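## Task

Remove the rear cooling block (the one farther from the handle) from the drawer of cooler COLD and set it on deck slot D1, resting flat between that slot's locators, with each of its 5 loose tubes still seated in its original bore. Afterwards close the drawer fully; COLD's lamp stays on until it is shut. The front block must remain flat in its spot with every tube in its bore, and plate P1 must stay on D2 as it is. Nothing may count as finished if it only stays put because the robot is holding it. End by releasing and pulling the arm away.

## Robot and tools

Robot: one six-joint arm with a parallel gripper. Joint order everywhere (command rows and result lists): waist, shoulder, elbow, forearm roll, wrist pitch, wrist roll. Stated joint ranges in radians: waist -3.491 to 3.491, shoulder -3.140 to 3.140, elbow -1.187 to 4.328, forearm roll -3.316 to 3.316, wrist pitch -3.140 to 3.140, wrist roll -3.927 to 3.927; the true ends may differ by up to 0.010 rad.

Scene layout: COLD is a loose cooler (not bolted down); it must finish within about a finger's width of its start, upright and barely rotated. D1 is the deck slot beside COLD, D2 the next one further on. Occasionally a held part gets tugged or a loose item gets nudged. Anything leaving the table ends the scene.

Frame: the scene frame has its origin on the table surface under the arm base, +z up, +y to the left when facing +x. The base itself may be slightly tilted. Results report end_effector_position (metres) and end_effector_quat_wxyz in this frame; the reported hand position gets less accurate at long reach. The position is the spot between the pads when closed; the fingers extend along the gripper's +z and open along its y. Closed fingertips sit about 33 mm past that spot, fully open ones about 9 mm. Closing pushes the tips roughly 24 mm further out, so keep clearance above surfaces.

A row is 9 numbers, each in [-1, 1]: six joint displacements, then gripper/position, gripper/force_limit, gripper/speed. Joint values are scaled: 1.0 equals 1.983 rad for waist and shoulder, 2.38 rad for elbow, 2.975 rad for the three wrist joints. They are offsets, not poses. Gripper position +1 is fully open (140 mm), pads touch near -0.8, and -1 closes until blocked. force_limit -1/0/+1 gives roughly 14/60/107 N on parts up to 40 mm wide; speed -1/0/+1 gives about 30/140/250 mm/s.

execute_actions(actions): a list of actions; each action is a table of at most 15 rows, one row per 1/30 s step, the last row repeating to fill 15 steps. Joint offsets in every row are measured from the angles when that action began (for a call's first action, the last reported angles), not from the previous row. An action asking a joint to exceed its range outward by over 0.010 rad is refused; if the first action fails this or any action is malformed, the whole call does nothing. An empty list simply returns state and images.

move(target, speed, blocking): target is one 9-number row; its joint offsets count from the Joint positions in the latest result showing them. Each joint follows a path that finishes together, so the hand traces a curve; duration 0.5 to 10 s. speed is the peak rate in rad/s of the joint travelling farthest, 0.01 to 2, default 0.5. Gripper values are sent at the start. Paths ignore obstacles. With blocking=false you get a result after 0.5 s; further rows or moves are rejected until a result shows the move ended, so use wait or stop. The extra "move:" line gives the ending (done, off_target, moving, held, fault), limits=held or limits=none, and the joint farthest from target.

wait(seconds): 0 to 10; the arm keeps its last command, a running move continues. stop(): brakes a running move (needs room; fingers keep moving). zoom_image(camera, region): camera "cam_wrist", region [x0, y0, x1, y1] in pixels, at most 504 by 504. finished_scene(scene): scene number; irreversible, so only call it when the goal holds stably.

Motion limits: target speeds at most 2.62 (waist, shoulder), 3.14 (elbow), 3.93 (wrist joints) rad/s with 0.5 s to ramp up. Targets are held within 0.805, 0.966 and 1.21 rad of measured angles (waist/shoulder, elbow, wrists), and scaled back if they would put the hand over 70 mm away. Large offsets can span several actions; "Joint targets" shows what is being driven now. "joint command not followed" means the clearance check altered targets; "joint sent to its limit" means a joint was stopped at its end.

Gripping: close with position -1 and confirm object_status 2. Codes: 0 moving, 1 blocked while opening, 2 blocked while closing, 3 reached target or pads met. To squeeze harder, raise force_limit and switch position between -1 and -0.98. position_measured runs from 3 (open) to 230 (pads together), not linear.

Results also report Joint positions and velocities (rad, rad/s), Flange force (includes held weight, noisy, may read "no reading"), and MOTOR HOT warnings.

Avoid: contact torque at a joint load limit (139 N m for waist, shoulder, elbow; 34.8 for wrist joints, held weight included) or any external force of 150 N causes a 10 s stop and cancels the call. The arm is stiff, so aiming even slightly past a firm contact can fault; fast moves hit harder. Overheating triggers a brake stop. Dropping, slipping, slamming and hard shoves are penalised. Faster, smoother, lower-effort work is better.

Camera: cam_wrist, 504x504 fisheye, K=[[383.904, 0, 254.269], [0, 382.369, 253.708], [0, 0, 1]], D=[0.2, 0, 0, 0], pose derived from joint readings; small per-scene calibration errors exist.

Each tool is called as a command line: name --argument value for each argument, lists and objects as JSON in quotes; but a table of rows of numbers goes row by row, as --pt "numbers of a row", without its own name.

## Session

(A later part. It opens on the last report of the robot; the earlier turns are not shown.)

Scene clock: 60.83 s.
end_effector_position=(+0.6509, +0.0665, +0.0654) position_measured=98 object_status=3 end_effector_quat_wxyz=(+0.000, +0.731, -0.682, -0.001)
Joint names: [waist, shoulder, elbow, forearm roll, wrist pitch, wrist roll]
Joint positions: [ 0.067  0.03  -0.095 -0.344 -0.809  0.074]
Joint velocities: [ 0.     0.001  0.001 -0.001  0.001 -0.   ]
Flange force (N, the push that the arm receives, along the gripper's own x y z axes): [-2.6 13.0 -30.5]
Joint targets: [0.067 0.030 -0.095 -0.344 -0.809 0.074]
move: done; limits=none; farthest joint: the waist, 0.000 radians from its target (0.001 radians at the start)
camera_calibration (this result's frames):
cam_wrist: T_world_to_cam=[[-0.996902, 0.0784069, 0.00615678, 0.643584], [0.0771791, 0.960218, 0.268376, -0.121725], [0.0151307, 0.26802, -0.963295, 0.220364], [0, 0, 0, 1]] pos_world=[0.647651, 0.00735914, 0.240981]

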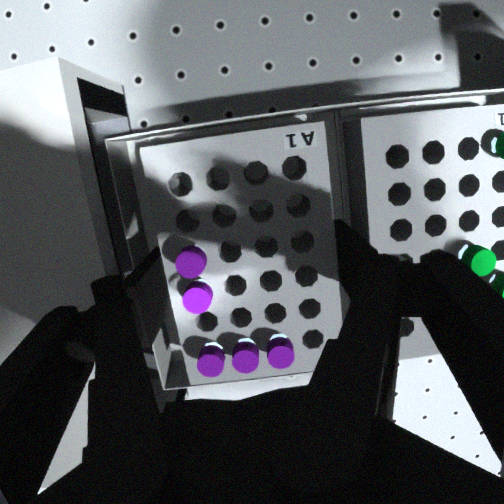

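move --target '[-0.0002,-0.0013,-0.0003,0,-0.0005,0,0.25,-1,-1]' --speed 0.01

move --target '[0,0,0,0,0,0,-1,0.6,-1]'

move --target '[-0.001,-0.004,-0.0003,0,-0.0022,0,-1,0.6,-1]' --speed 0.012

Scene clock: 62.10 s.
end_effector_position=(+0.6508, +0.0666, +0.0666) position_measured=98 object_status=3 end_effector_quat_wxyz=(-0.000, +0.731, -0.682, -0.001)
Joint names: [waist, shoulder, elbow, forearm roll, wrist pitch, wrist roll]
Joint positions: [ 0.067  0.027 -0.096 -0.344 -0.811  0.074]
Joint velocities: [-0.    -0.    -0.002 -0.    -0.     0.   ]
Flange force (N, the push that the arm receives, along the gripper's own x y z axes): [0.2 2.4 -5.2]
Joint targets: [0.067 0.027 -0.096 -0.344 -0.811 0.074]
move: done; limits=none; farthest joint: the waist, 0.000 radians from its target (0.001 radians at the start)
camera_calibration (this result's frames):
cam_wrist: T_world_to_cam=[[-0.996916, 0.0782605, 0.00579714, 0.643501], [0.0769381, 0.960174, 0.268602, -0.122029], [0.0154546, 0.268219, -0.963234, 0.22125], [0, 0, 0, 1]] pos_world=[0.647486, 0.00746461, 0.242162]

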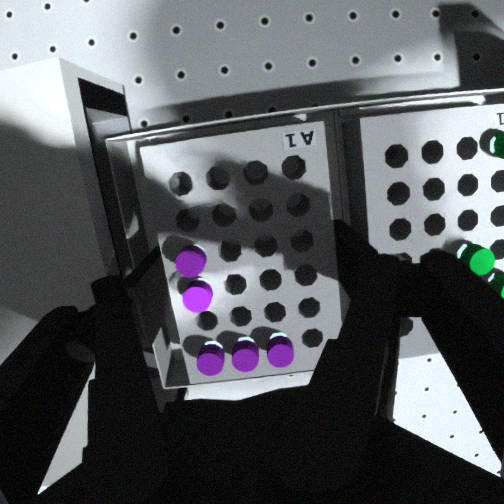

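Scene clock: 62.60 s.
end_effector_position=(+0.6508, +0.0666, +0.0667) position_measured=105 object_status=2 end_effector_quat_wxyz=(-0.000, +0.731, -0.682, -0.001)
Joint names: [waist, shoulder, elbow, forearm roll, wrist pitch, wrist roll]
Joint positions: [ 0.067  0.027 -0.096 -0.344 -0.811  0.074]
Joint velocities: [-0.     0.    -0.     0.     0.001 -0.   ]
Flange force (N, the push that the arm receives, along the gripper's own x y z axes): [0.0 1.0 -24.7]
Joint targets: [0.067 0.027 -0.096 -0.344 -0.811 0.074]
move: done; limits=none; farthest joint: the waist, 0.000 radians from its target (0.000 radians at the start)
camera_calibration (this result's frames):
cam_wrist: T_world_to_cam=[[-0.996918, 0.0782395, 0.00569274, 0.643543], [0.0768893, 0.960169, 0.268634, -0.122049], [0.0155518, 0.268244, -0.963226, 0.221278], [0, 0, 0, 1]] pos_world=[0.647503, 0.00748026, 0.242263]

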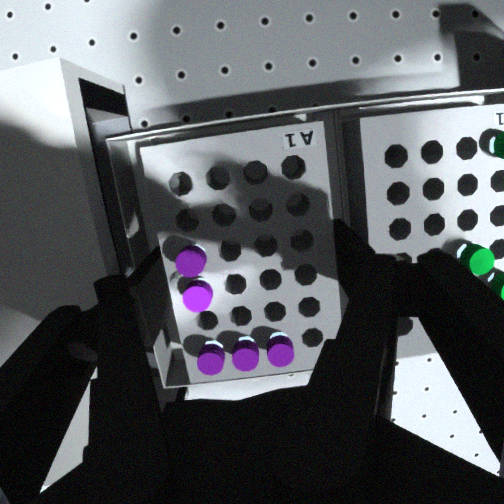

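Scene clock: 63.47 s.
end_effector_position=(+0.6508, +0.0669, +0.0710) position_measured=106 object_status=2 end_effector_quat_wxyz=(-0.001, +0.731, -0.682, -0.001)
Joint names: [waist, shoulder, elbow, forearm roll, wrist pitch, wrist roll]
Joint positions: [ 0.065  0.019 -0.096 -0.344 -0.817  0.074]
Joint velocities: [ 0.     0.    -0.     0.    -0.001 -0.   ]
Flange force (N, the push that the arm receives, along the gripper's own x y z axes): [2.5 0.7 5.2]
Joint targets: [0.065 0.019 -0.096 -0.344 -0.818 0.074]
move: done; limits=none; farthest joint: the waist, 0.000 radians from its target (0.002 radians at the start)
camera_calibration (this result's frames):
cam_wrist: T_world_to_cam=[[-0.996943, 0.0779839, 0.00483363, 0.6436], [0.0764025, 0.960038, 0.26924, -0.123211], [0.0163559, 0.268786, -0.963061, 0.224703], [0, 0, 0, 1]] pos_world=[0.64737, 0.00769954, 0.246465]

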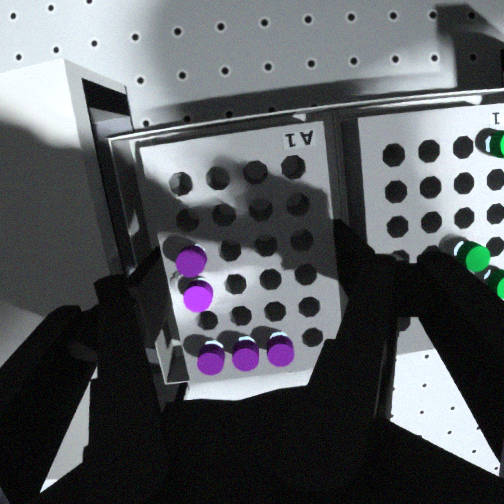

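move --target '[-0.0156,-0.0514,-0.0008,0.0024,-0.0353,0,-1,0.6,-1]' --speed 0.07

move --target '[-0.007,-0.054,0.0164,0.005,-0.0484,-0.013,-1,0.6,-1]' --speed 0.12

move --target '[-0.164,0.022,-0.046,-0.0733,-0.008,-0.13,-1,0.6,-1]' --speed 0.22

Scene clock: 67.13 s.
end_effector_position=(+0.6462, +0.0673, +0.1292) position_measured=106 object_status=2 end_effector_quat_wxyz=(-0.000, +0.734, -0.680, -0.000)
Joint names: [waist, shoulder, elbow, forearm roll, wrist pitch, wrist roll]
Joint positions: [ 0.034 -0.082 -0.098 -0.336 -0.922  0.074]
Joint velocities: [-0.    -0.001 -0.001 -0.    -0.001 -0.   ]
Flange force (N, the push that the arm receives, along the gripper's own x y z axes): [-0.4 4.4 2.6]
Joint targets: [0.034 -0.083 -0.098 -0.336 -0.922 0.074]
move: done; limits=none; farthest joint: the shoulder, 0.001 radians from its target (0.102 radians at the start)
camera_calibration (this result's frames):
cam_wrist: T_world_to_cam=[[-0.997428, 0.0714947, 0.0051766, 0.639385], [0.0702626, 0.960828, 0.268092, -0.134816], [0.0141933, 0.267766, -0.96338, 0.282287], [0, 0, 0, 1]] pos_world=[0.643206, 0.00823585, 0.304783]

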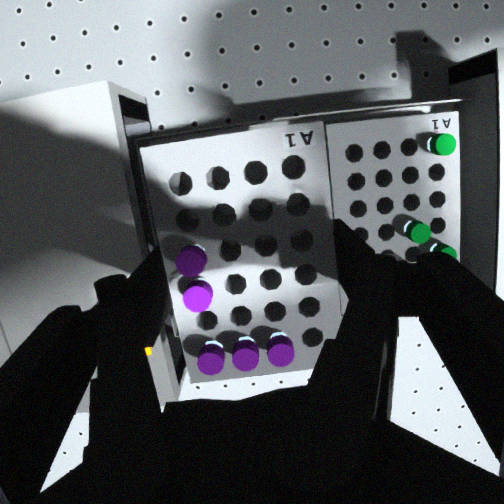

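Scene clock: 68.70 s.
end_effector_position=(+0.6451, +0.0832, +0.2009) position_measured=106 object_status=2 end_effector_quat_wxyz=(-0.002, +0.733, -0.680, -0.003)
Joint names: [waist, shoulder, elbow, forearm roll, wrist pitch, wrist roll]
Joint positions: [ 0.02  -0.189 -0.059 -0.322 -1.066  0.035]
Joint velocities: [-0.    -0.     0.002 -0.001 -0.001 -0.   ]
Flange force (N, the push that the arm receives, along the gripper's own x y z axes): [0.5 2.5 4.7]
Joint targets: [0.020 -0.190 -0.059 -0.322 -1.066 0.035]
move: done; limits=none; farthest joint: the waist, 0.000 radians from its target (0.014 radians at the start)
camera_calibration (this result's frames):
cam_wrist: T_world_to_cam=[[-0.997302, 0.0730758, 0.00691304, 0.636281], [0.0721809, 0.959245, 0.273201, -0.171328], [0.013333, 0.272963, -0.961932, 0.346892], [0, 0, 0, 1]] pos_world=[0.642306, 0.0231608, 0.376095]

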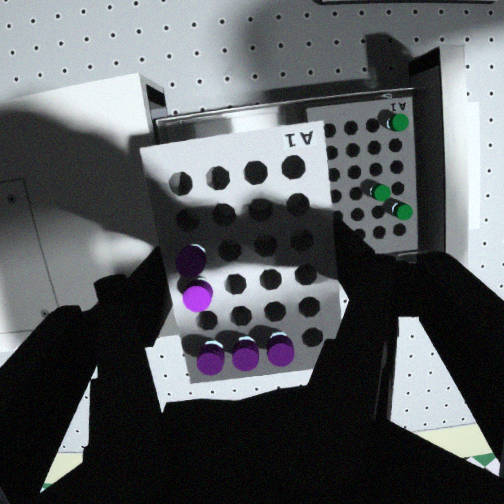

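Scene clock: 70.90 s.
end_effector_position=(+0.5732, -0.0373, +0.1845) position_measured=106 object_status=2 end_effector_quat_wxyz=(-0.009, -0.412, +0.911, +0.012)
Joint names: [waist, shoulder, elbow, forearm roll, wrist pitch, wrist roll]
Joint positions: [-0.305 -0.146 -0.169 -0.54  -1.09  -0.351]
Joint velocities: [-0.001  0.    -0.001 -0.001  0.    -0.001]
Flange force (N, the push that the arm receives, along the gripper's own x y z axes): [-0.5 1.8 5.9]
Joint targets: [-0.305 -0.146 -0.169 -0.540 -1.090 -0.351]
move: done; limits=none; farthest joint: the waist, 0.000 radians from its target (0.325 radians at the start)
camera_calibration (this result's frames):
cam_wrist: T_world_to_cam=[[-0.644227, 0.764126, 0.0329114, 0.392099], [0.744224, 0.616363, 0.257349, -0.441204], [0.176362, 0.190284, -0.965758, 0.269148], [0, 0, 0, 1]] pos_world=[0.533488, -0.0788858, 0.36057]

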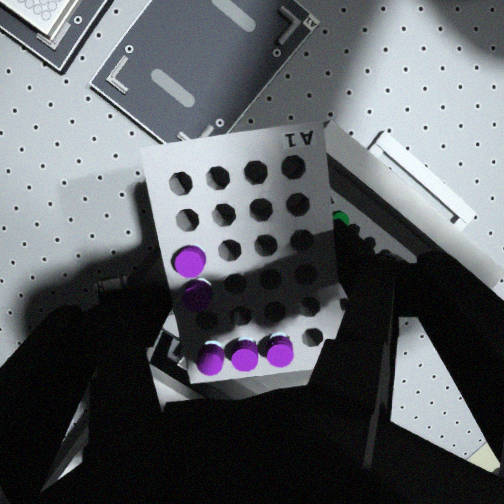

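move --target '[-0.1642,0.0655,-0.046,-0.0593,0.0111,-0.1313,-1,0.6,-1]' --speed 0.22

move --target '[0.0428,0.0538,-0.006,-0.0146,0.0483,0.011,-1,0.6,-1]' --speed 0.08

zoom_image --camera "cam_wrist" --region '[80,60,400,260]'

Scene clock: 74.00 s.
end_effector_position=(+0.4834, -0.1635, +0.1609) position_measured=106 object_status=2 end_effector_quat_wxyz=(-0.000, +0.000, +1.000, -0.000)
Joint names: [waist, shoulder, elbow, forearm roll, wrist pitch, wrist roll]
Joint positions: [-0.631 -0.016 -0.278 -0.716 -1.057 -0.742]
Joint velocities: [-0.001  0.     0.002  0.     0.    -0.001]
Flange force (N, the push that the arm receives, along the gripper's own x y z axes): [0.6 1.7 5.6]
Joint targets: [-0.631 -0.016 -0.278 -0.716 -1.057 -0.742]
move: done; limits=none; farthest joint: the waist, 0.000 radians from its target (0.326 radians at the start)
camera_calibration (this result's frames):
cam_wrist: T_world_to_cam=[[0.147437, 0.989062, 0.00437016, 0.0900655], [0.952902, -0.143228, 0.267325, -0.517202], [0.265027, -0.0352493, -0.963597, 0.206156], [0, 0, 0, 1]] pos_world=[0.424927, -0.155891, 0.336519]

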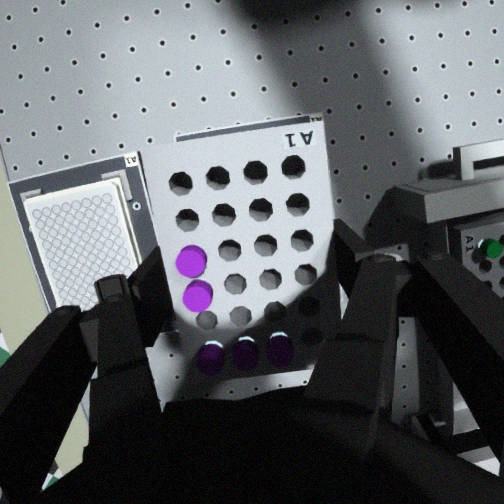

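Scene clock: 76.13 s.
end_effector_position=(+0.4851, -0.1645, +0.0930) position_measured=106 object_status=2 end_effector_quat_wxyz=(+0.001, -0.003, +1.000, +0.000)
Joint names: [waist, shoulder, elbow, forearm roll, wrist pitch, wrist roll]
Joint positions: [-0.546  0.091 -0.292 -0.759 -0.913 -0.709]
Joint velocities: [ 0.001  0.     0.002 -0.     0.001  0.   ]
Flange force (N, the push that the arm receives, along the gripper's own x y z axes): [1.1 -0.7 4.5]
Joint targets: [-0.546 0.091 -0.292 -0.759 -0.913 -0.709]
move: done; limits=none; farthest joint: the waist, 0.000 radians from its target (0.084 radians at the start)
camera_calibration (this result's frames):
cam_wrist: T_world_to_cam=[[0.141901, 0.989865, 0.00564194, 0.0937803], [0.95334, -0.138195, 0.268414, -0.500288], [0.266473, -0.0327095, -0.963287, 0.139909], [0, 0, 0, 1]] pos_world=[0.426354, -0.157391, 0.268528]

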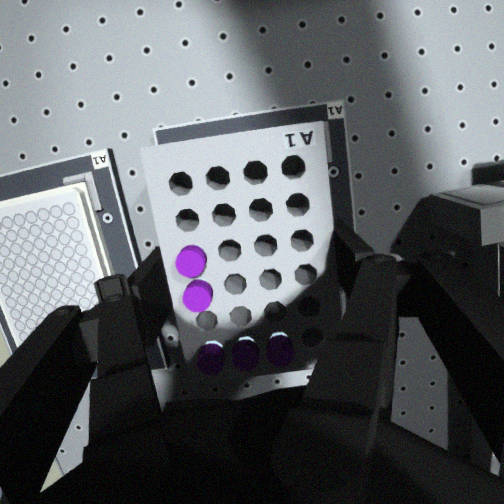

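Region (80, 60, 400, 260) of cam_wrist's 504x504 image, scaled by 1.575, with more detail than that image has; it fills the top 315 rows of this view, and the rest is white.

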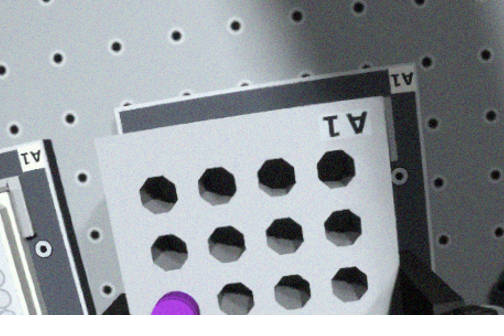

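move --target '[0.0198,0.0011,-0.0037,0.0005,0.0109,-0.0082,-1,0.6,-1]' --speed 0.04

zoom_image --camera "cam_wrist" --region '[80,60,400,260]'

Scene clock: 79.23 s.
end_effector_position=(+0.4881, -0.1543, +0.0809) position_measured=106 object_status=2 end_effector_quat_wxyz=(-0.000, -0.003, +1.000, +0.000)
Joint names: [waist, shoulder, elbow, forearm roll, wrist pitch, wrist roll]
Joint positions: [-0.507  0.093 -0.301 -0.758 -0.881 -0.733]
Joint velocities: [ 0.001 -0.    -0.    -0.     0.001 -0.001]
Flange force (N, the push that the arm receives, along the gripper's own x y z axes): [1.8 3.6 4.0]
Joint targets: [-0.506 0.093 -0.301 -0.758 -0.881 -0.733]
move: done; limits=none; farthest joint: the wrist pitch, 0.001 radians from its target (0.033 radians at the start)
camera_calibration (this result's frames):
cam_wrist: T_world_to_cam=[[0.141391, 0.98994, 0.00518759, 0.0836661], [0.953718, -0.137619, 0.267362, -0.498459], [0.265386, -0.0328552, -0.963582, 0.12834], [0, 0, 0, 1]] pos_world=[0.4295, -0.147205, 0.256501]

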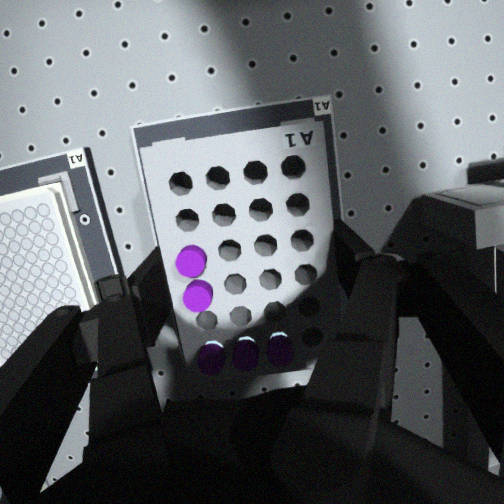

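Region (80, 60, 400, 260) of cam_wrist's 504x504 image, scaled by 1.575, with more detail than that image has; it fills the top 315 rows of this view, and the rest is white.

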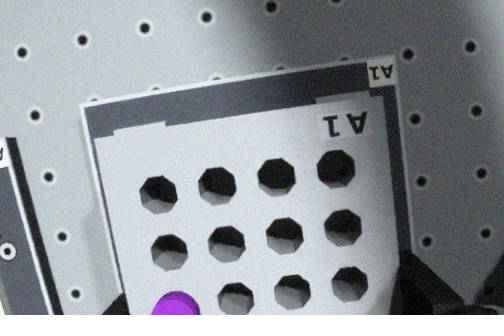

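move --target '[0.0052,0.0073,-0.0003,-0.0018,0.0062,0.001,-1,0.6,-1]' --speed 0.02

Scene clock: 81.17 s.
end_effector_position=(+0.4877, -0.1546, +0.0724) position_measured=106 object_status=2 end_effector_quat_wxyz=(-0.000, -0.003, +1.000, -0.000)
Joint names: [waist, shoulder, elbow, forearm roll, wrist pitch, wrist roll]
Joint positions: [-0.496  0.107 -0.302 -0.763 -0.863 -0.73 ]
Joint velocities: [ 0.     0.002  0.    -0.001  0.001  0.   ]
Flange force (N, the push that the arm receives, along the gripper's own x y z axes): [1.9 -2.2 4.2]
Joint targets: [-0.496 0.107 -0.302 -0.763 -0.863 -0.730]
move: done; limits=none; farthest joint: the waist, 0.000 radians from its target (0.010 radians at the start)
camera_calibration (this result's frames):
cam_wrist: T_world_to_cam=[[0.142009, 0.989859, 0.00362132, 0.0838669], [0.953727, -0.137803, 0.267237, -0.495903], [0.265026, -0.0344963, -0.963624, 0.120212], [0, 0, 0, 1]] pos_world=[0.429187, -0.147206, 0.248059]

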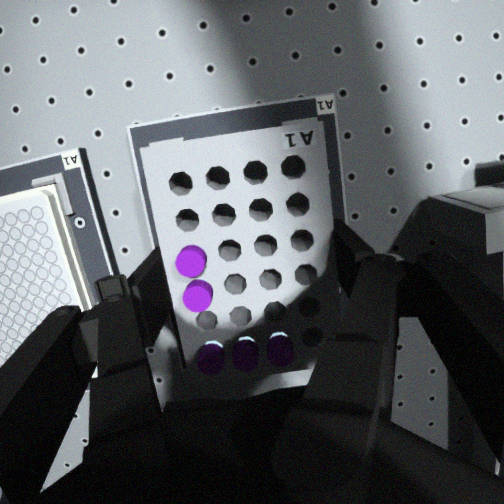

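move --target '[0.0016,0.0022,0.0001,-0.0004,0.0017,0.0002,-1,0.6,-1]' --speed 0.01

Scene clock: 82.17 s.
end_effector_position=(+0.4878, -0.1547, +0.0701) position_measured=106 object_status=2 end_effector_quat_wxyz=(-0.000, -0.003, +1.000, -0.001)
Joint names: [waist, shoulder, elbow, forearm roll, wrist pitch, wrist roll]
Joint positions: [-0.493  0.111 -0.302 -0.764 -0.858 -0.73 ]
Joint velocities: [ 0.001  0.001  0.    -0.002  0.001 -0.   ]
Flange force (N, the push that the arm receives, along the gripper's own x y z axes): [-8.2 3.2 -12.5]
Joint targets: [-0.493 0.112 -0.302 -0.764 -0.858 -0.730]
move: done; limits=none; farthest joint: the waist, 0.000 radians from its target (0.003 radians at the start)
camera_calibration (this result's frames):
cam_wrist: T_world_to_cam=[[0.14185, 0.989883, 0.00312418, 0.0840484], [0.953807, -0.137523, 0.267094, -0.495335], [0.264821, -0.0349074, -0.963666, 0.117936], [0, 0, 0, 1]] pos_world=[0.4293, -0.147201, 0.245689]

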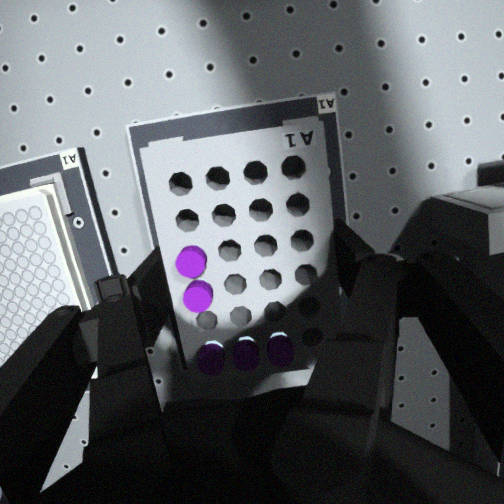

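move --target '[0.0004,0.0008,0.0015,0.0001,-0.0007,0,-1,0.6,-1]' --speed 0.01

move --target '[0.0007,0.0009,0,-0.0002,0.0007,0.0001,-1,0.6,-1]' --speed 0.01

Scene clock: 83.37 s.
end_effector_position=(+0.4891, -0.1542, +0.0699) position_measured=106 object_status=2 end_effector_quat_wxyz=(-0.000, -0.004, +1.000, +0.000)
Joint names: [waist, shoulder, elbow, forearm roll, wrist pitch, wrist roll]
Joint positions: [-0.492  0.113 -0.298 -0.764 -0.86  -0.73 ]
Joint velocities: [-0.    -0.001  0.002  0.002 -0.001  0.   ]
Flange force (N, the push that the arm receives, along the gripper's own x y z axes): [3.1 -5.5 -0.7]
Joint targets: [-0.492 0.113 -0.298 -0.764 -0.860 -0.730]
move: done; limits=none; farthest joint: the forearm roll, 0.001 radians from its target (0.001 radians at the start)
camera_calibration (this result's frames):
cam_wrist: T_world_to_cam=[[0.140242, 0.990106, 0.00461064, 0.0841459], [0.954054, -0.136378, 0.266799, -0.496442], [0.264789, -0.0330178, -0.963741, 0.117752], [0, 0, 0, 1]] pos_world=[0.430652, -0.147129, 0.245545]

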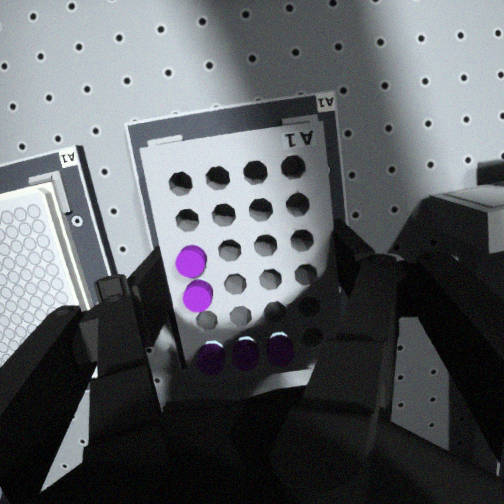

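Scene clock: 84.07 s.
end_effector_position=(+0.4891, -0.1543, +0.0689) position_measured=106 object_status=2 end_effector_quat_wxyz=(-0.000, -0.004, +1.000, -0.000)
Joint names: [waist, shoulder, elbow, forearm roll, wrist pitch, wrist roll]
Joint positions: [-0.491  0.115 -0.298 -0.765 -0.858 -0.73 ]
Joint velocities: [ 0.     0.    -0.001 -0.002  0.    -0.   ]
Flange force (N, the push that the arm receives, along the gripper's own x y z axes): [-2.0 -11.1 -18.0]
Joint targets: [-0.491 0.115 -0.298 -0.765 -0.858 -0.730]
move: done; limits=none; farthest joint: the waist, 0.000 radians from its target (0.002 radians at the start)
camera_calibration (this result's frames):
cam_wrist: T_world_to_cam=[[0.140056, 0.990134, 0.00438257, 0.0842806], [0.954135, -0.136144, 0.266631, -0.496144], [0.264597, -0.0331616, -0.963789, 0.116872], [0, 0, 0, 1]] pos_world=[0.43066, -0.14712, 0.244558]

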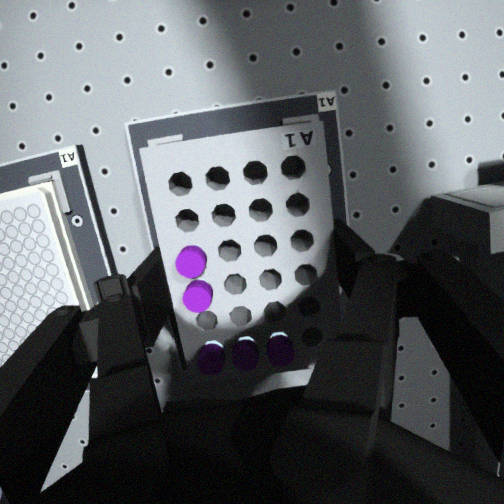

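move --target '[-0.0009,0.0005,0.0002,0,-0.0002,0.0008,-1,0.6,-1]' --speed 0.01

move --target '[0.0006,0.0008,0,-0.0002,0.0007,0.0001,-1,0.6,-1]' --speed 0.01

Scene clock: 85.20 s.
end_effector_position=(+0.4888, -0.1550, +0.0690) position_measured=106 object_status=2 end_effector_quat_wxyz=(-0.001, -0.004, +1.000, -0.000)
Joint names: [waist, shoulder, elbow, forearm roll, wrist pitch, wrist roll]
Joint positions: [-0.493  0.116 -0.298 -0.765 -0.858 -0.727]
Joint velocities: [-0.    -0.     0.002  0.    -0.     0.   ]
Flange force (N, the push that the arm receives, along the gripper's own x y z axes): [-9.2 6.2 -11.6]
Joint targets: [-0.493 0.116 -0.298 -0.765 -0.858 -0.727]
move: done; limits=none; farthest joint: the waist, 0.000 radians from its target (0.002 radians at the start)
camera_calibration (this result's frames):
cam_wrist: T_world_to_cam=[[0.139476, 0.990217, 0.00412742, 0.0853885], [0.954231, -0.135518, 0.266603, -0.496007], [0.264554, -0.0332462, -0.963798, 0.117051], [0, 0, 0, 1]] pos_world=[0.430429, -0.14788, 0.244698]

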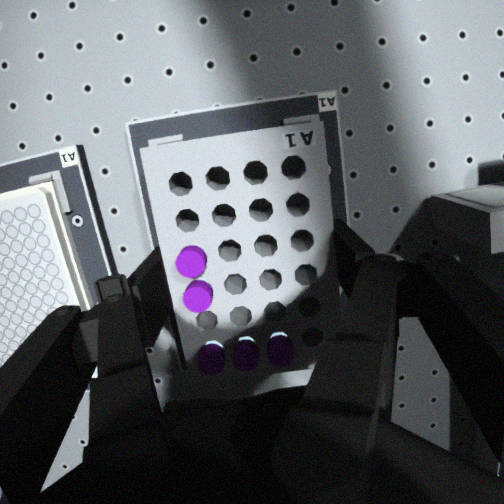

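Scene clock: 85.90 s.
end_effector_position=(+0.4889, -0.1550, +0.0681) position_measured=106 object_status=2 end_effector_quat_wxyz=(-0.000, -0.004, +1.000, -0.000)
Joint names: [waist, shoulder, elbow, forearm roll, wrist pitch, wrist roll]
Joint positions: [-0.492  0.117 -0.297 -0.766 -0.856 -0.727]
Joint velocities: [-0.     0.     0.001  0.     0.    -0.   ]
Flange force (N, the push that the arm receives, along the gripper's own x y z axes): [-16.8 7.5 -18.2]
Joint targets: [-0.492 0.117 -0.298 -0.766 -0.856 -0.727]
move: done; limits=none; farthest joint: the elbow, 0.001 radians from its target (0.000 radians at the start)
camera_calibration (this result's frames):
cam_wrist: T_world_to_cam=[[0.139472, 0.990218, 0.0039249, 0.0854178], [0.954203, -0.135457, 0.266736, -0.495808], [0.264658, -0.033457, -0.963762, 0.116069], [0, 0, 0, 1]] pos_world=[0.430469, -0.147859, 0.243777]

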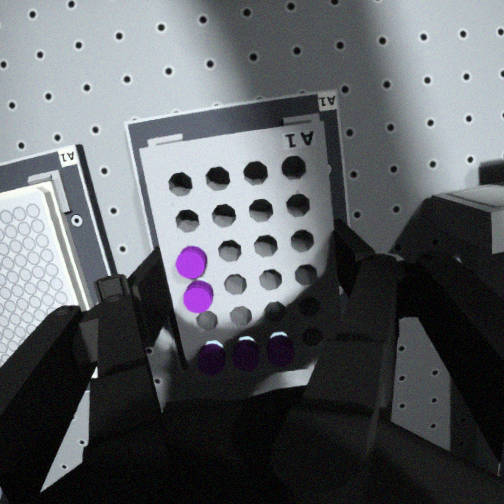

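The block is entering along the chamfers; next is 0.8 mm toward +x, then 1 mm down.

move --target '[0.0003,0.0005,0.0009,0.0001,-0.0004,0,-1,0.6,-1]' --speed 0.01

move --target '[0.0006,0.0008,0,-0.0002,0.0007,0.0001,-1,0.6,-1]' --speed 0.01

Scene clock: 86.97 s.
end_effector_position=(+0.4896, -0.1548, +0.0679) position_measured=106 object_status=2 end_effector_quat_wxyz=(-0.001, -0.004, +1.000, +0.000)
Joint names: [waist, shoulder, elbow, forearm roll, wrist pitch, wrist roll]
Joint positions: [-0.491  0.119 -0.295 -0.766 -0.857 -0.727]
Joint velocities: [ 0.     0.     0.001  0.001 -0.001 -0.   ]
Flange force (N, the push that the arm receives, along the gripper's own x y z axes): [1.5 -4.9 2.8]
Joint targets: [-0.491 0.118 -0.295 -0.765 -0.857 -0.727]
move: done; limits=none; farthest joint: the shoulder, 0.001 radians from its target (0.001 radians at the start)
camera_calibration (this result's frames):
cam_wrist: T_world_to_cam=[[0.138494, 0.990351, 0.00482652, 0.0855158], [0.954443, -0.13477, 0.266224, -0.496317], [0.264306, -0.0322639, -0.963899, 0.116042], [0, 0, 0, 1]] pos_world=[0.431192, -0.147835, 0.243572]

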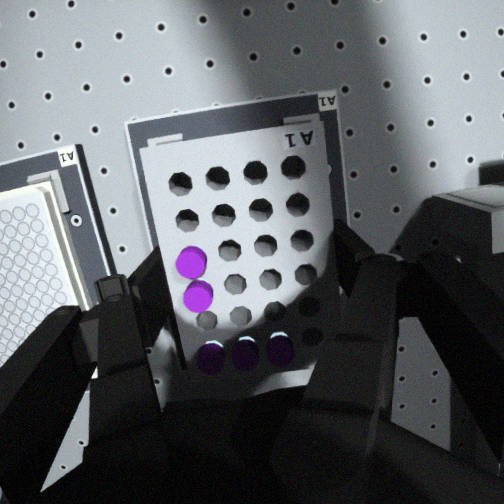

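Scene clock: 87.67 s.
end_effector_position=(+0.4896, -0.1549, +0.0670) position_measured=106 object_status=2 end_effector_quat_wxyz=(-0.001, -0.005, +1.000, +0.000)
Joint names: [waist, shoulder, elbow, forearm roll, wrist pitch, wrist roll]
Joint positions: [-0.49   0.12  -0.295 -0.766 -0.855 -0.727]
Joint velocities: [-0.     0.    -0.    -0.001  0.     0.   ]
Flange force (N, the push that the arm receives, along the gripper's own x y z axes): [2.0 -2.5 2.7]
Joint targets: [-0.490 0.120 -0.295 -0.766 -0.855 -0.727]
move: done; limits=none; farthest joint: the forearm roll, 0.001 radians from its target (0.001 radians at the start)
camera_calibration (this result's frames):
cam_wrist: T_world_to_cam=[[0.138434, 0.990361, 0.00454756, 0.0856223], [0.95445, -0.134637, 0.266267, -0.496083], [0.264313, -0.03252, -0.963888, 0.115115], [0, 0, 0, 1]] pos_world=[0.431206, -0.147844, 0.242659]

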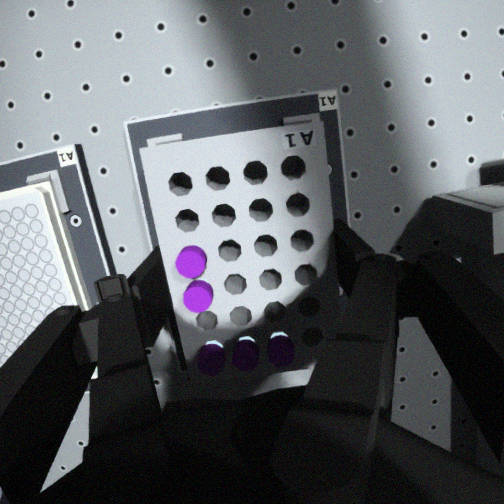

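move --target '[0.0007,0.001,0,-0.0002,0.0008,0.0001,-1,0.6,-1]' --speed 0.01

move --target '[0,0,0,0,0,0,0.4,0,-1]'

move --target '[-0.06,-0.075,0.007,0.02,-0.067,-0.012,0.4,0,-1]' --speed 0.2

zoom_image --camera "cam_wrist" --region '[120,70,380,350]'

Scene clock: 88.90 s.
end_effector_position=(+0.4895, -0.1549, +0.0659) position_measured=106 object_status=2 end_effector_quat_wxyz=(-0.001, -0.004, +1.000, -0.000)
Joint names: [waist, shoulder, elbow, forearm roll, wrist pitch, wrist roll]
Joint positions: [-0.488  0.122 -0.295 -0.767 -0.853 -0.726]
Joint velocities: [ 0.001 -0.001  0.001 -0.     0.001 -0.   ]
Flange force (N, the push that the arm receives, along the gripper's own x y z axes): [6.8 1.7 -8.6]
Joint targets: [-0.488 0.122 -0.295 -0.767 -0.853 -0.726]
move: done; limits=none; farthest joint: the waist, 0.000 radians from its target (0.001 radians at the start)
camera_calibration (this result's frames):
cam_wrist: T_world_to_cam=[[0.138472, 0.990357, 0.00428164, 0.0856845], [0.954487, -0.134607, 0.266151, -0.49574], [0.264161, -0.0327676, -0.963922, 0.114106], [0, 0, 0, 1]] pos_world=[0.43117, -0.147849, 0.241564]

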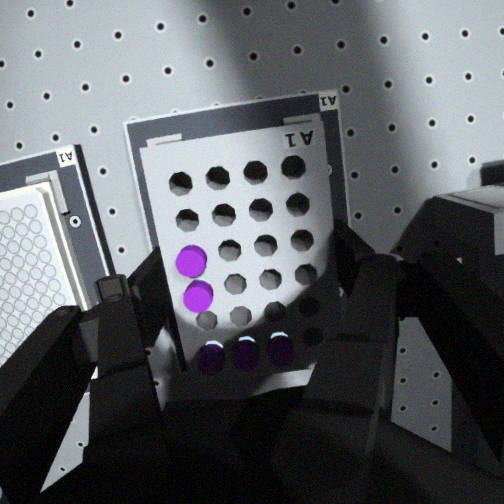

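Scene clock: 89.70 s.
end_effector_position=(+0.4895, -0.1549, +0.0658) position_measured=78 object_status=3 end_effector_quat_wxyz=(-0.001, -0.004, +1.000, -0.000)
Joint names: [waist, shoulder, elbow, forearm roll, wrist pitch, wrist roll]
Joint positions: [-0.488  0.122 -0.295 -0.767 -0.853 -0.726]
Joint velocities: [ 0.    -0.001  0.001  0.    -0.     0.   ]
Flange force (N, the push that the arm receives, along the gripper's own x y z axes): [-0.1 -2.1 -4.1]
Joint targets: [-0.488 0.122 -0.295 -0.767 -0.853 -0.726]
move: done; limits=none; farthest joint: the waist, 0.000 radians from its target (0.000 radians at the start)
camera_calibration (this result's frames):
cam_wrist: T_world_to_cam=[[0.138565, 0.990344, 0.00434764, 0.0856247], [0.954481, -0.134715, 0.266116, -0.495715], [0.264132, -0.0327246, -0.963931, 0.114091], [0, 0, 0, 1]] pos_world=[0.431151, -0.147845, 0.241521]

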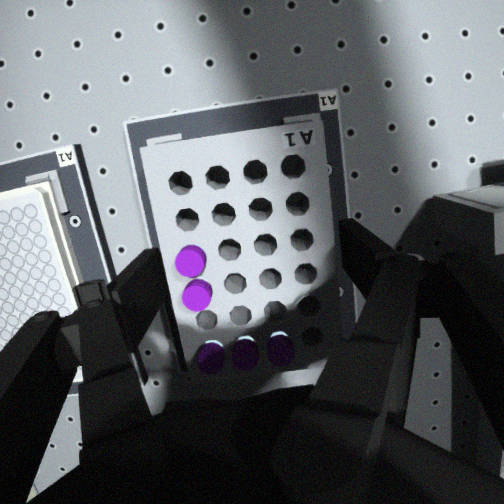

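Scene clock: 91.13 s.
end_effector_position=(+0.4879, -0.1555, +0.1598) position_measured=78 object_status=3 end_effector_quat_wxyz=(-0.001, -0.004, +1.000, +0.000)
Joint names: [waist, shoulder, elbow, forearm roll, wrist pitch, wrist roll]
Joint positions: [-0.607 -0.027 -0.279 -0.707 -1.052 -0.762]
Joint velocities: [-0.    -0.001  0.001 -0.    -0.001 -0.   ]
Flange force (N, the push that the arm receives, along the gripper's own x y z axes): [-0.4 -2.0 -3.4]
Joint targets: [-0.607 -0.027 -0.279 -0.707 -1.052 -0.762]
move: done; limits=none; farthest joint: the waist, 0.000 radians from its target (0.119 radians at the start)
camera_calibration (this result's frames):
cam_wrist: T_world_to_cam=[[0.140076, 0.990128, 0.0049211, 0.0851754], [0.954598, -0.136366, 0.264854, -0.519379], [0.262911, -0.0324022, -0.964276, 0.205754], [0, 0, 0, 1]] pos_world=[0.429771, -0.148493, 0.335544]

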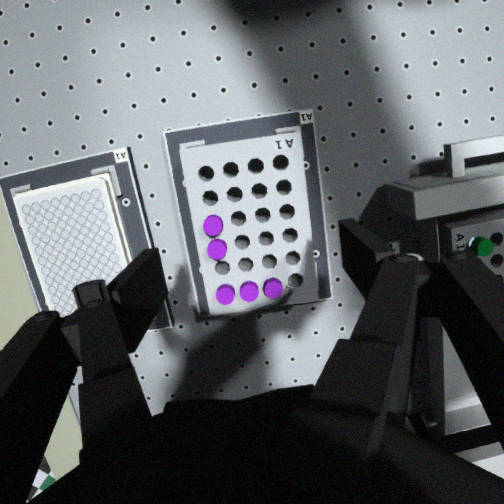

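Region (120, 70, 380, 350) of cam_wrist's 504x504 image, scaled by 1.800, with more detail than that image has; it fills the left 468 columns of this view, and the rest is white.

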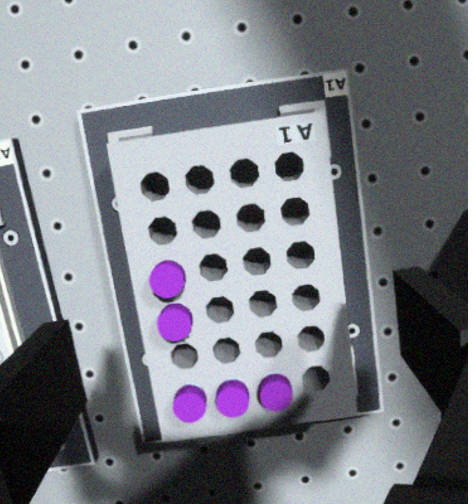

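move --target '[0.402,-0.309,-0.2147,0.137,0.0914,-0.2817,1,0,0]' --speed 0.6

move --target '[0.005,0.053,0,-0.0017,0.042,0,-0.05,0,0]' --speed 0.3

Scene clock: 94.23 s.
end_effector_position=(+0.3902, +0.0584, +0.1424) position_measured=3 object_status=3 end_effector_quat_wxyz=(-0.018, -0.042, +0.999, +0.016)
Joint names: [waist, shoulder, elbow, forearm roll, wrist pitch, wrist roll]
Joint positions: [ 0.19  -0.639 -0.79  -0.3   -0.78  -1.6  ]
Joint velocities: [ 0.001 -0.001 -0.001  0.001  0.    -0.001]
Flange force (N, the push that the arm receives, along the gripper's own x y z axes): no reading
Joint targets: [0.190 -0.639 -0.790 -0.300 -0.780 -1.600]
move: done; limits=none; farthest joint: the waist, 0.001 radians from its target (0.798 radians at the start)
camera_calibration (this result's frames):
cam_wrist: T_world_to_cam=[[0.0635355, 0.997433, 0.0330326, -0.0873598], [0.97068, -0.0694524, 0.230122, -0.397539], [0.231825, 0.0174432, -0.972601, 0.231984], [0, 0, 0, 1]] pos_world=[0.337654, 0.0554789, 0.319996]

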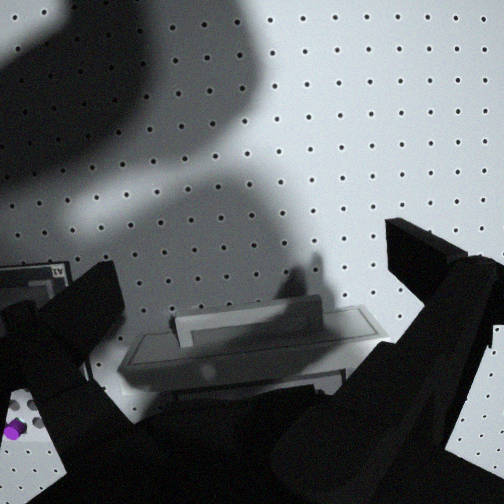

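Scene clock: 95.10 s.
end_effector_position=(+0.4047, +0.0530, +0.1114) position_measured=135 object_status=3 end_effector_quat_wxyz=(-0.006, -0.034, +0.999, +0.010)
Joint names: [waist, shoulder, elbow, forearm roll, wrist pitch, wrist roll]
Joint positions: [ 0.2   -0.534 -0.79  -0.305 -0.656 -1.6  ]
Joint velocities: [ 0.     0.001 -0.001  0.001  0.001  0.   ]
Flange force (N, the push that the arm receives, along the gripper's own x y z axes): no reading
Joint targets: [0.200 -0.534 -0.790 -0.305 -0.656 -1.600]
move: done; limits=none; farthest joint: the wrist pitch, 0.001 radians from its target (0.125 radians at the start)
camera_calibration (this result's frames):
cam_wrist: T_world_to_cam=[[0.0799022, 0.996558, 0.0220925, -0.0872879], [0.963901, -0.0828932, 0.253028, -0.403979], [0.253989, 0.00107743, -0.967207, 0.189872], [0, 0, 0, 1]] pos_world=[0.348145, 0.0532957, 0.287792]

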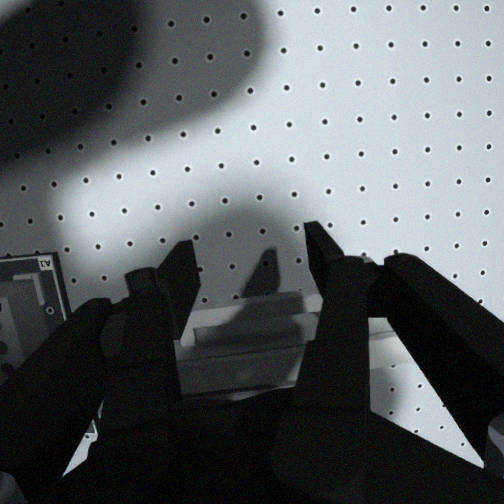

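move --target '[0.0252,0.1109,-0.0029,-0.0094,0.081,0.0108,-0.05,0,0]' --speed 0.18

Scene clock: 97.67 s.
end_effector_position=(+0.4076, +0.0483, +0.0414) position_measured=135 object_status=3 end_effector_quat_wxyz=(-0.000, -0.039, +0.999, +0.001)
Joint names: [waist, shoulder, elbow, forearm roll, wrist pitch, wrist roll]
Joint positions: [ 0.25  -0.314 -0.797 -0.333 -0.415 -1.568]
Joint velocities: [-0.     0.002 -0.002 -0.001  0.001  0.   ]
Flange force (N, the push that the arm receives, along the gripper's own x y z axes): no reading
Joint targets: [0.250 -0.314 -0.797 -0.333 -0.415 -1.568]
move: done; limits=none; farthest joint: the waist, 0.000 radians from its target (0.050 radians at the start)
camera_calibration (this result's frames):
cam_wrist: T_world_to_cam=[[0.0696072, 0.997555, 0.00623861, -0.0765046], [0.961407, -0.068751, 0.2664, -0.389739], [0.266178, -0.0125455, -0.963842, 0.117021], [0, 0, 0, 1]] pos_world=[0.348875, 0.0509907, 0.217094]

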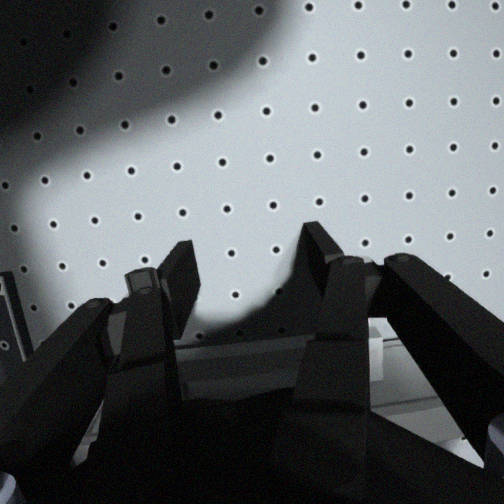

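move --target '[-0.0061,0.0086,0.013,-0.0024,-0.0054,0.005,-0.05,0,0]' --speed 0.03

move --target '[-0.0277,0.041,0.0601,-0.0087,-0.025,0.0182,-0.05,0,0]' --speed 0.08

move --target '[-0.0205,0.0388,0.058,-0.002,-0.0238,0.009,-0.05,0,0]' --speed 0.12

move --target '[-0.0148,0.0383,0.0588,0.002,-0.0232,0.0012,-0.05,0,0]' --speed 0.12

move --target '[-0.0112,0.0393,0.0605,0.0032,-0.0233,-0.0018,-0.05,0,0]' --speed 0.1

Scene clock: 109.07 s.
end_effector_position=(+0.4080, +0.0483, +0.0413) position_measured=135 object_status=3 end_effector_quat_wxyz=(-0.005, -0.039, +0.999, +0.001)
Joint names: [waist, shoulder, elbow, forearm roll, wrist pitch, wrist roll]
Joint positions: [ 0.245 -0.308 -0.787 -0.336 -0.428 -1.562]
Joint velocities: [-0.     0.001 -0.001  0.002  0.    -0.   ]
Flange force (N, the push that the arm receives, along the gripper's own x y z axes): no reading
Joint targets: [0.245 -0.308 -0.787 -0.336 -0.428 -1.562]
FORCE FAULT: contact force on the arm reached its limit, and the arm stopped for 10 seconds. The contact can be on any part of the arm, not only on its tool. That time counts as 20 of the actions that you can send in this scene. The arm's remaining commands of this call were not run. The arm holds still and accepts commands again. Move the arm away from the contact; if what it grips holds it there, let go first. Pushing or pulling that hard again can fault the arm again.
move: fault; limits=none; farthest joint: the elbow, 0.021 radians from its target (0.031 radians at the start)
camera_calibration (this result's frames):
cam_wrist: T_world_to_cam=[[0.0697077, 0.997556, 0.00474355, -0.0764498], [0.963571, -0.0685621, 0.258516, -0.390606], [0.25821, -0.0134498, -0.965995, 0.120149], [0, 0, 0, 1]] pos_world=[0.350682, 0.0510981, 0.217404]

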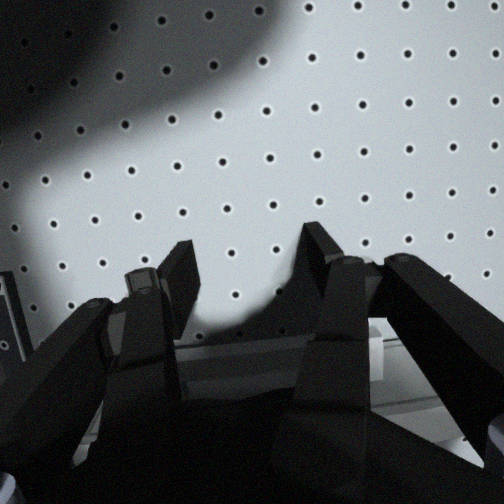

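not run: a fault stop came before this call.

not run: a fault stop came before this call.

not run: a fault stop came before this call.

not run: a fault stop came before this call.

move --target '[-0.0003,-0.0156,-0.0042,0.002,-0.0047,-0.003,-0.05,0,0]' --speed 0.03

move --target '[-0.0175,0.0255,0.036,-0.0065,-0.0143,0.0135,-0.05,0,0]' --speed 0.05

Scene clock: 111.10 s.
end_effector_position=(+0.4074, +0.0493, +0.0489) position_measured=135 object_status=3 end_effector_quat_wxyz=(-0.002, -0.039, +0.999, +0.002)
Joint names: [waist, shoulder, elbow, forearm roll, wrist pitch, wrist roll]
Joint positions: [ 0.245 -0.339 -0.797 -0.33  -0.442 -1.571]
Joint velocities: [ 0.    -0.001  0.001  0.001 -0.001 -0.001]
Flange force (N, the push that the arm receives, along the gripper's own x y z axes): no reading
Joint targets: [0.245 -0.339 -0.797 -0.330 -0.442 -1.571]
move: done; limits=none; farthest joint: the waist, 0.000 radians from its target (0.001 radians at the start)
camera_calibration (this result's frames):
cam_wrist: T_world_to_cam=[[0.0708061, 0.99745, 0.00890096, -0.0780663], [0.962003, -0.0706434, 0.263742, -0.391452], [0.263698, -0.0101118, -0.964552, 0.125232], [0, 0, 0, 1]] pos_world=[0.349083, 0.05148, 0.22473]

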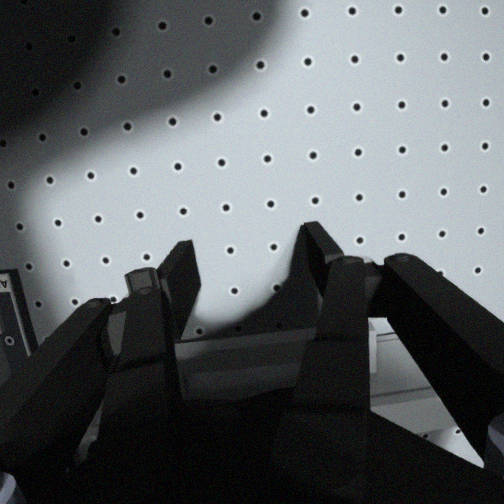

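Scene clock: 113.10 s.
end_effector_position=(+0.4368, +0.0518, +0.0491) position_measured=135 object_status=3 end_effector_quat_wxyz=(-0.001, -0.039, +0.999, +0.002)
Joint names: [waist, shoulder, elbow, forearm roll, wrist pitch, wrist roll]
Joint positions: [ 0.21  -0.288 -0.711 -0.349 -0.484 -1.531]
Joint velocities: [-0.     0.001  0.002 -0.001 -0.001  0.001]
Flange force (N, the push that the arm receives, along the gripper's own x y z axes): no reading
Joint targets: [0.210 -0.288 -0.711 -0.349 -0.484 -1.531]
move: done; limits=none; farthest joint: the waist, 0.000 radians from its target (0.034 radians at the start)
camera_calibration (this result's frames):
cam_wrist: T_world_to_cam=[[0.0691806, 0.99757, 0.00823972, -0.0819804], [0.961836, -0.0688897, 0.264814, -0.419659], [0.264738, -0.0103947, -0.964264, 0.117231], [0, 0, 0, 1]] pos_world=[0.378279, 0.0540896, 0.224849]

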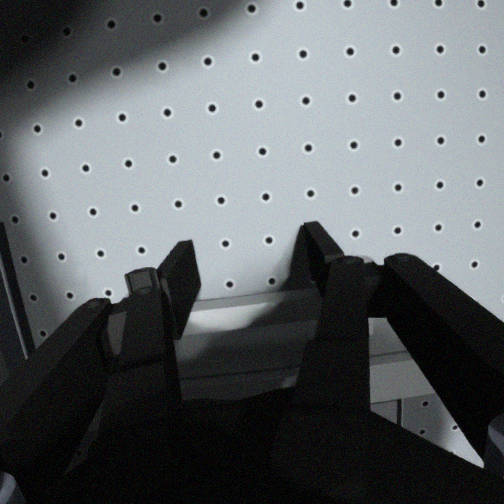

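move --target '[-0.0161,0.0257,0.037,-0.005,-0.0151,0.0104,-0.05,0,0]' --speed 0.06

Scene clock: 115.43 s.
end_effector_position=(+0.4671, +0.0542, +0.0493) position_measured=135 object_status=3 end_effector_quat_wxyz=(-0.001, -0.039, +0.999, +0.002)
Joint names: [waist, shoulder, elbow, forearm roll, wrist pitch, wrist roll]
Joint positions: [ 0.178 -0.237 -0.623 -0.364 -0.529 -1.5  ]
Joint velocities: [-0.001  0.001  0.    -0.001 -0.001  0.001]
Flange force (N, the push that the arm receives, along the gripper's own x y z axes): no reading
Joint targets: [0.178 -0.237 -0.623 -0.364 -0.529 -1.500]
move: done; limits=none; farthest joint: the waist, 0.000 radians from its target (0.032 radians at the start)
camera_calibration (this result's frames):
cam_wrist: T_world_to_cam=[[0.0692974, 0.997557, 0.0088073, -0.0864959], [0.961811, -0.0691524, 0.264837, -0.448723], [0.264799, -0.00988156, -0.964253, 0.109349], [0, 0, 0, 1]] pos_world=[0.408625, 0.0563348, 0.22504]

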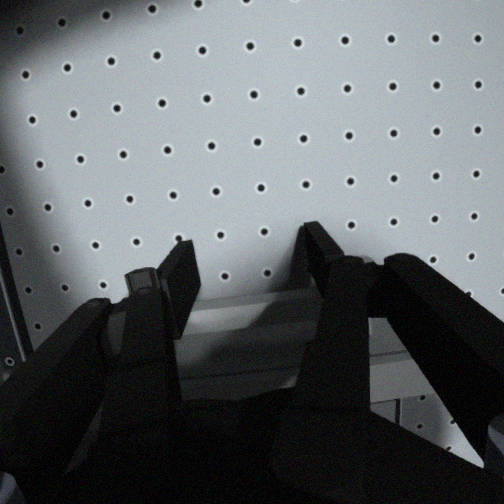

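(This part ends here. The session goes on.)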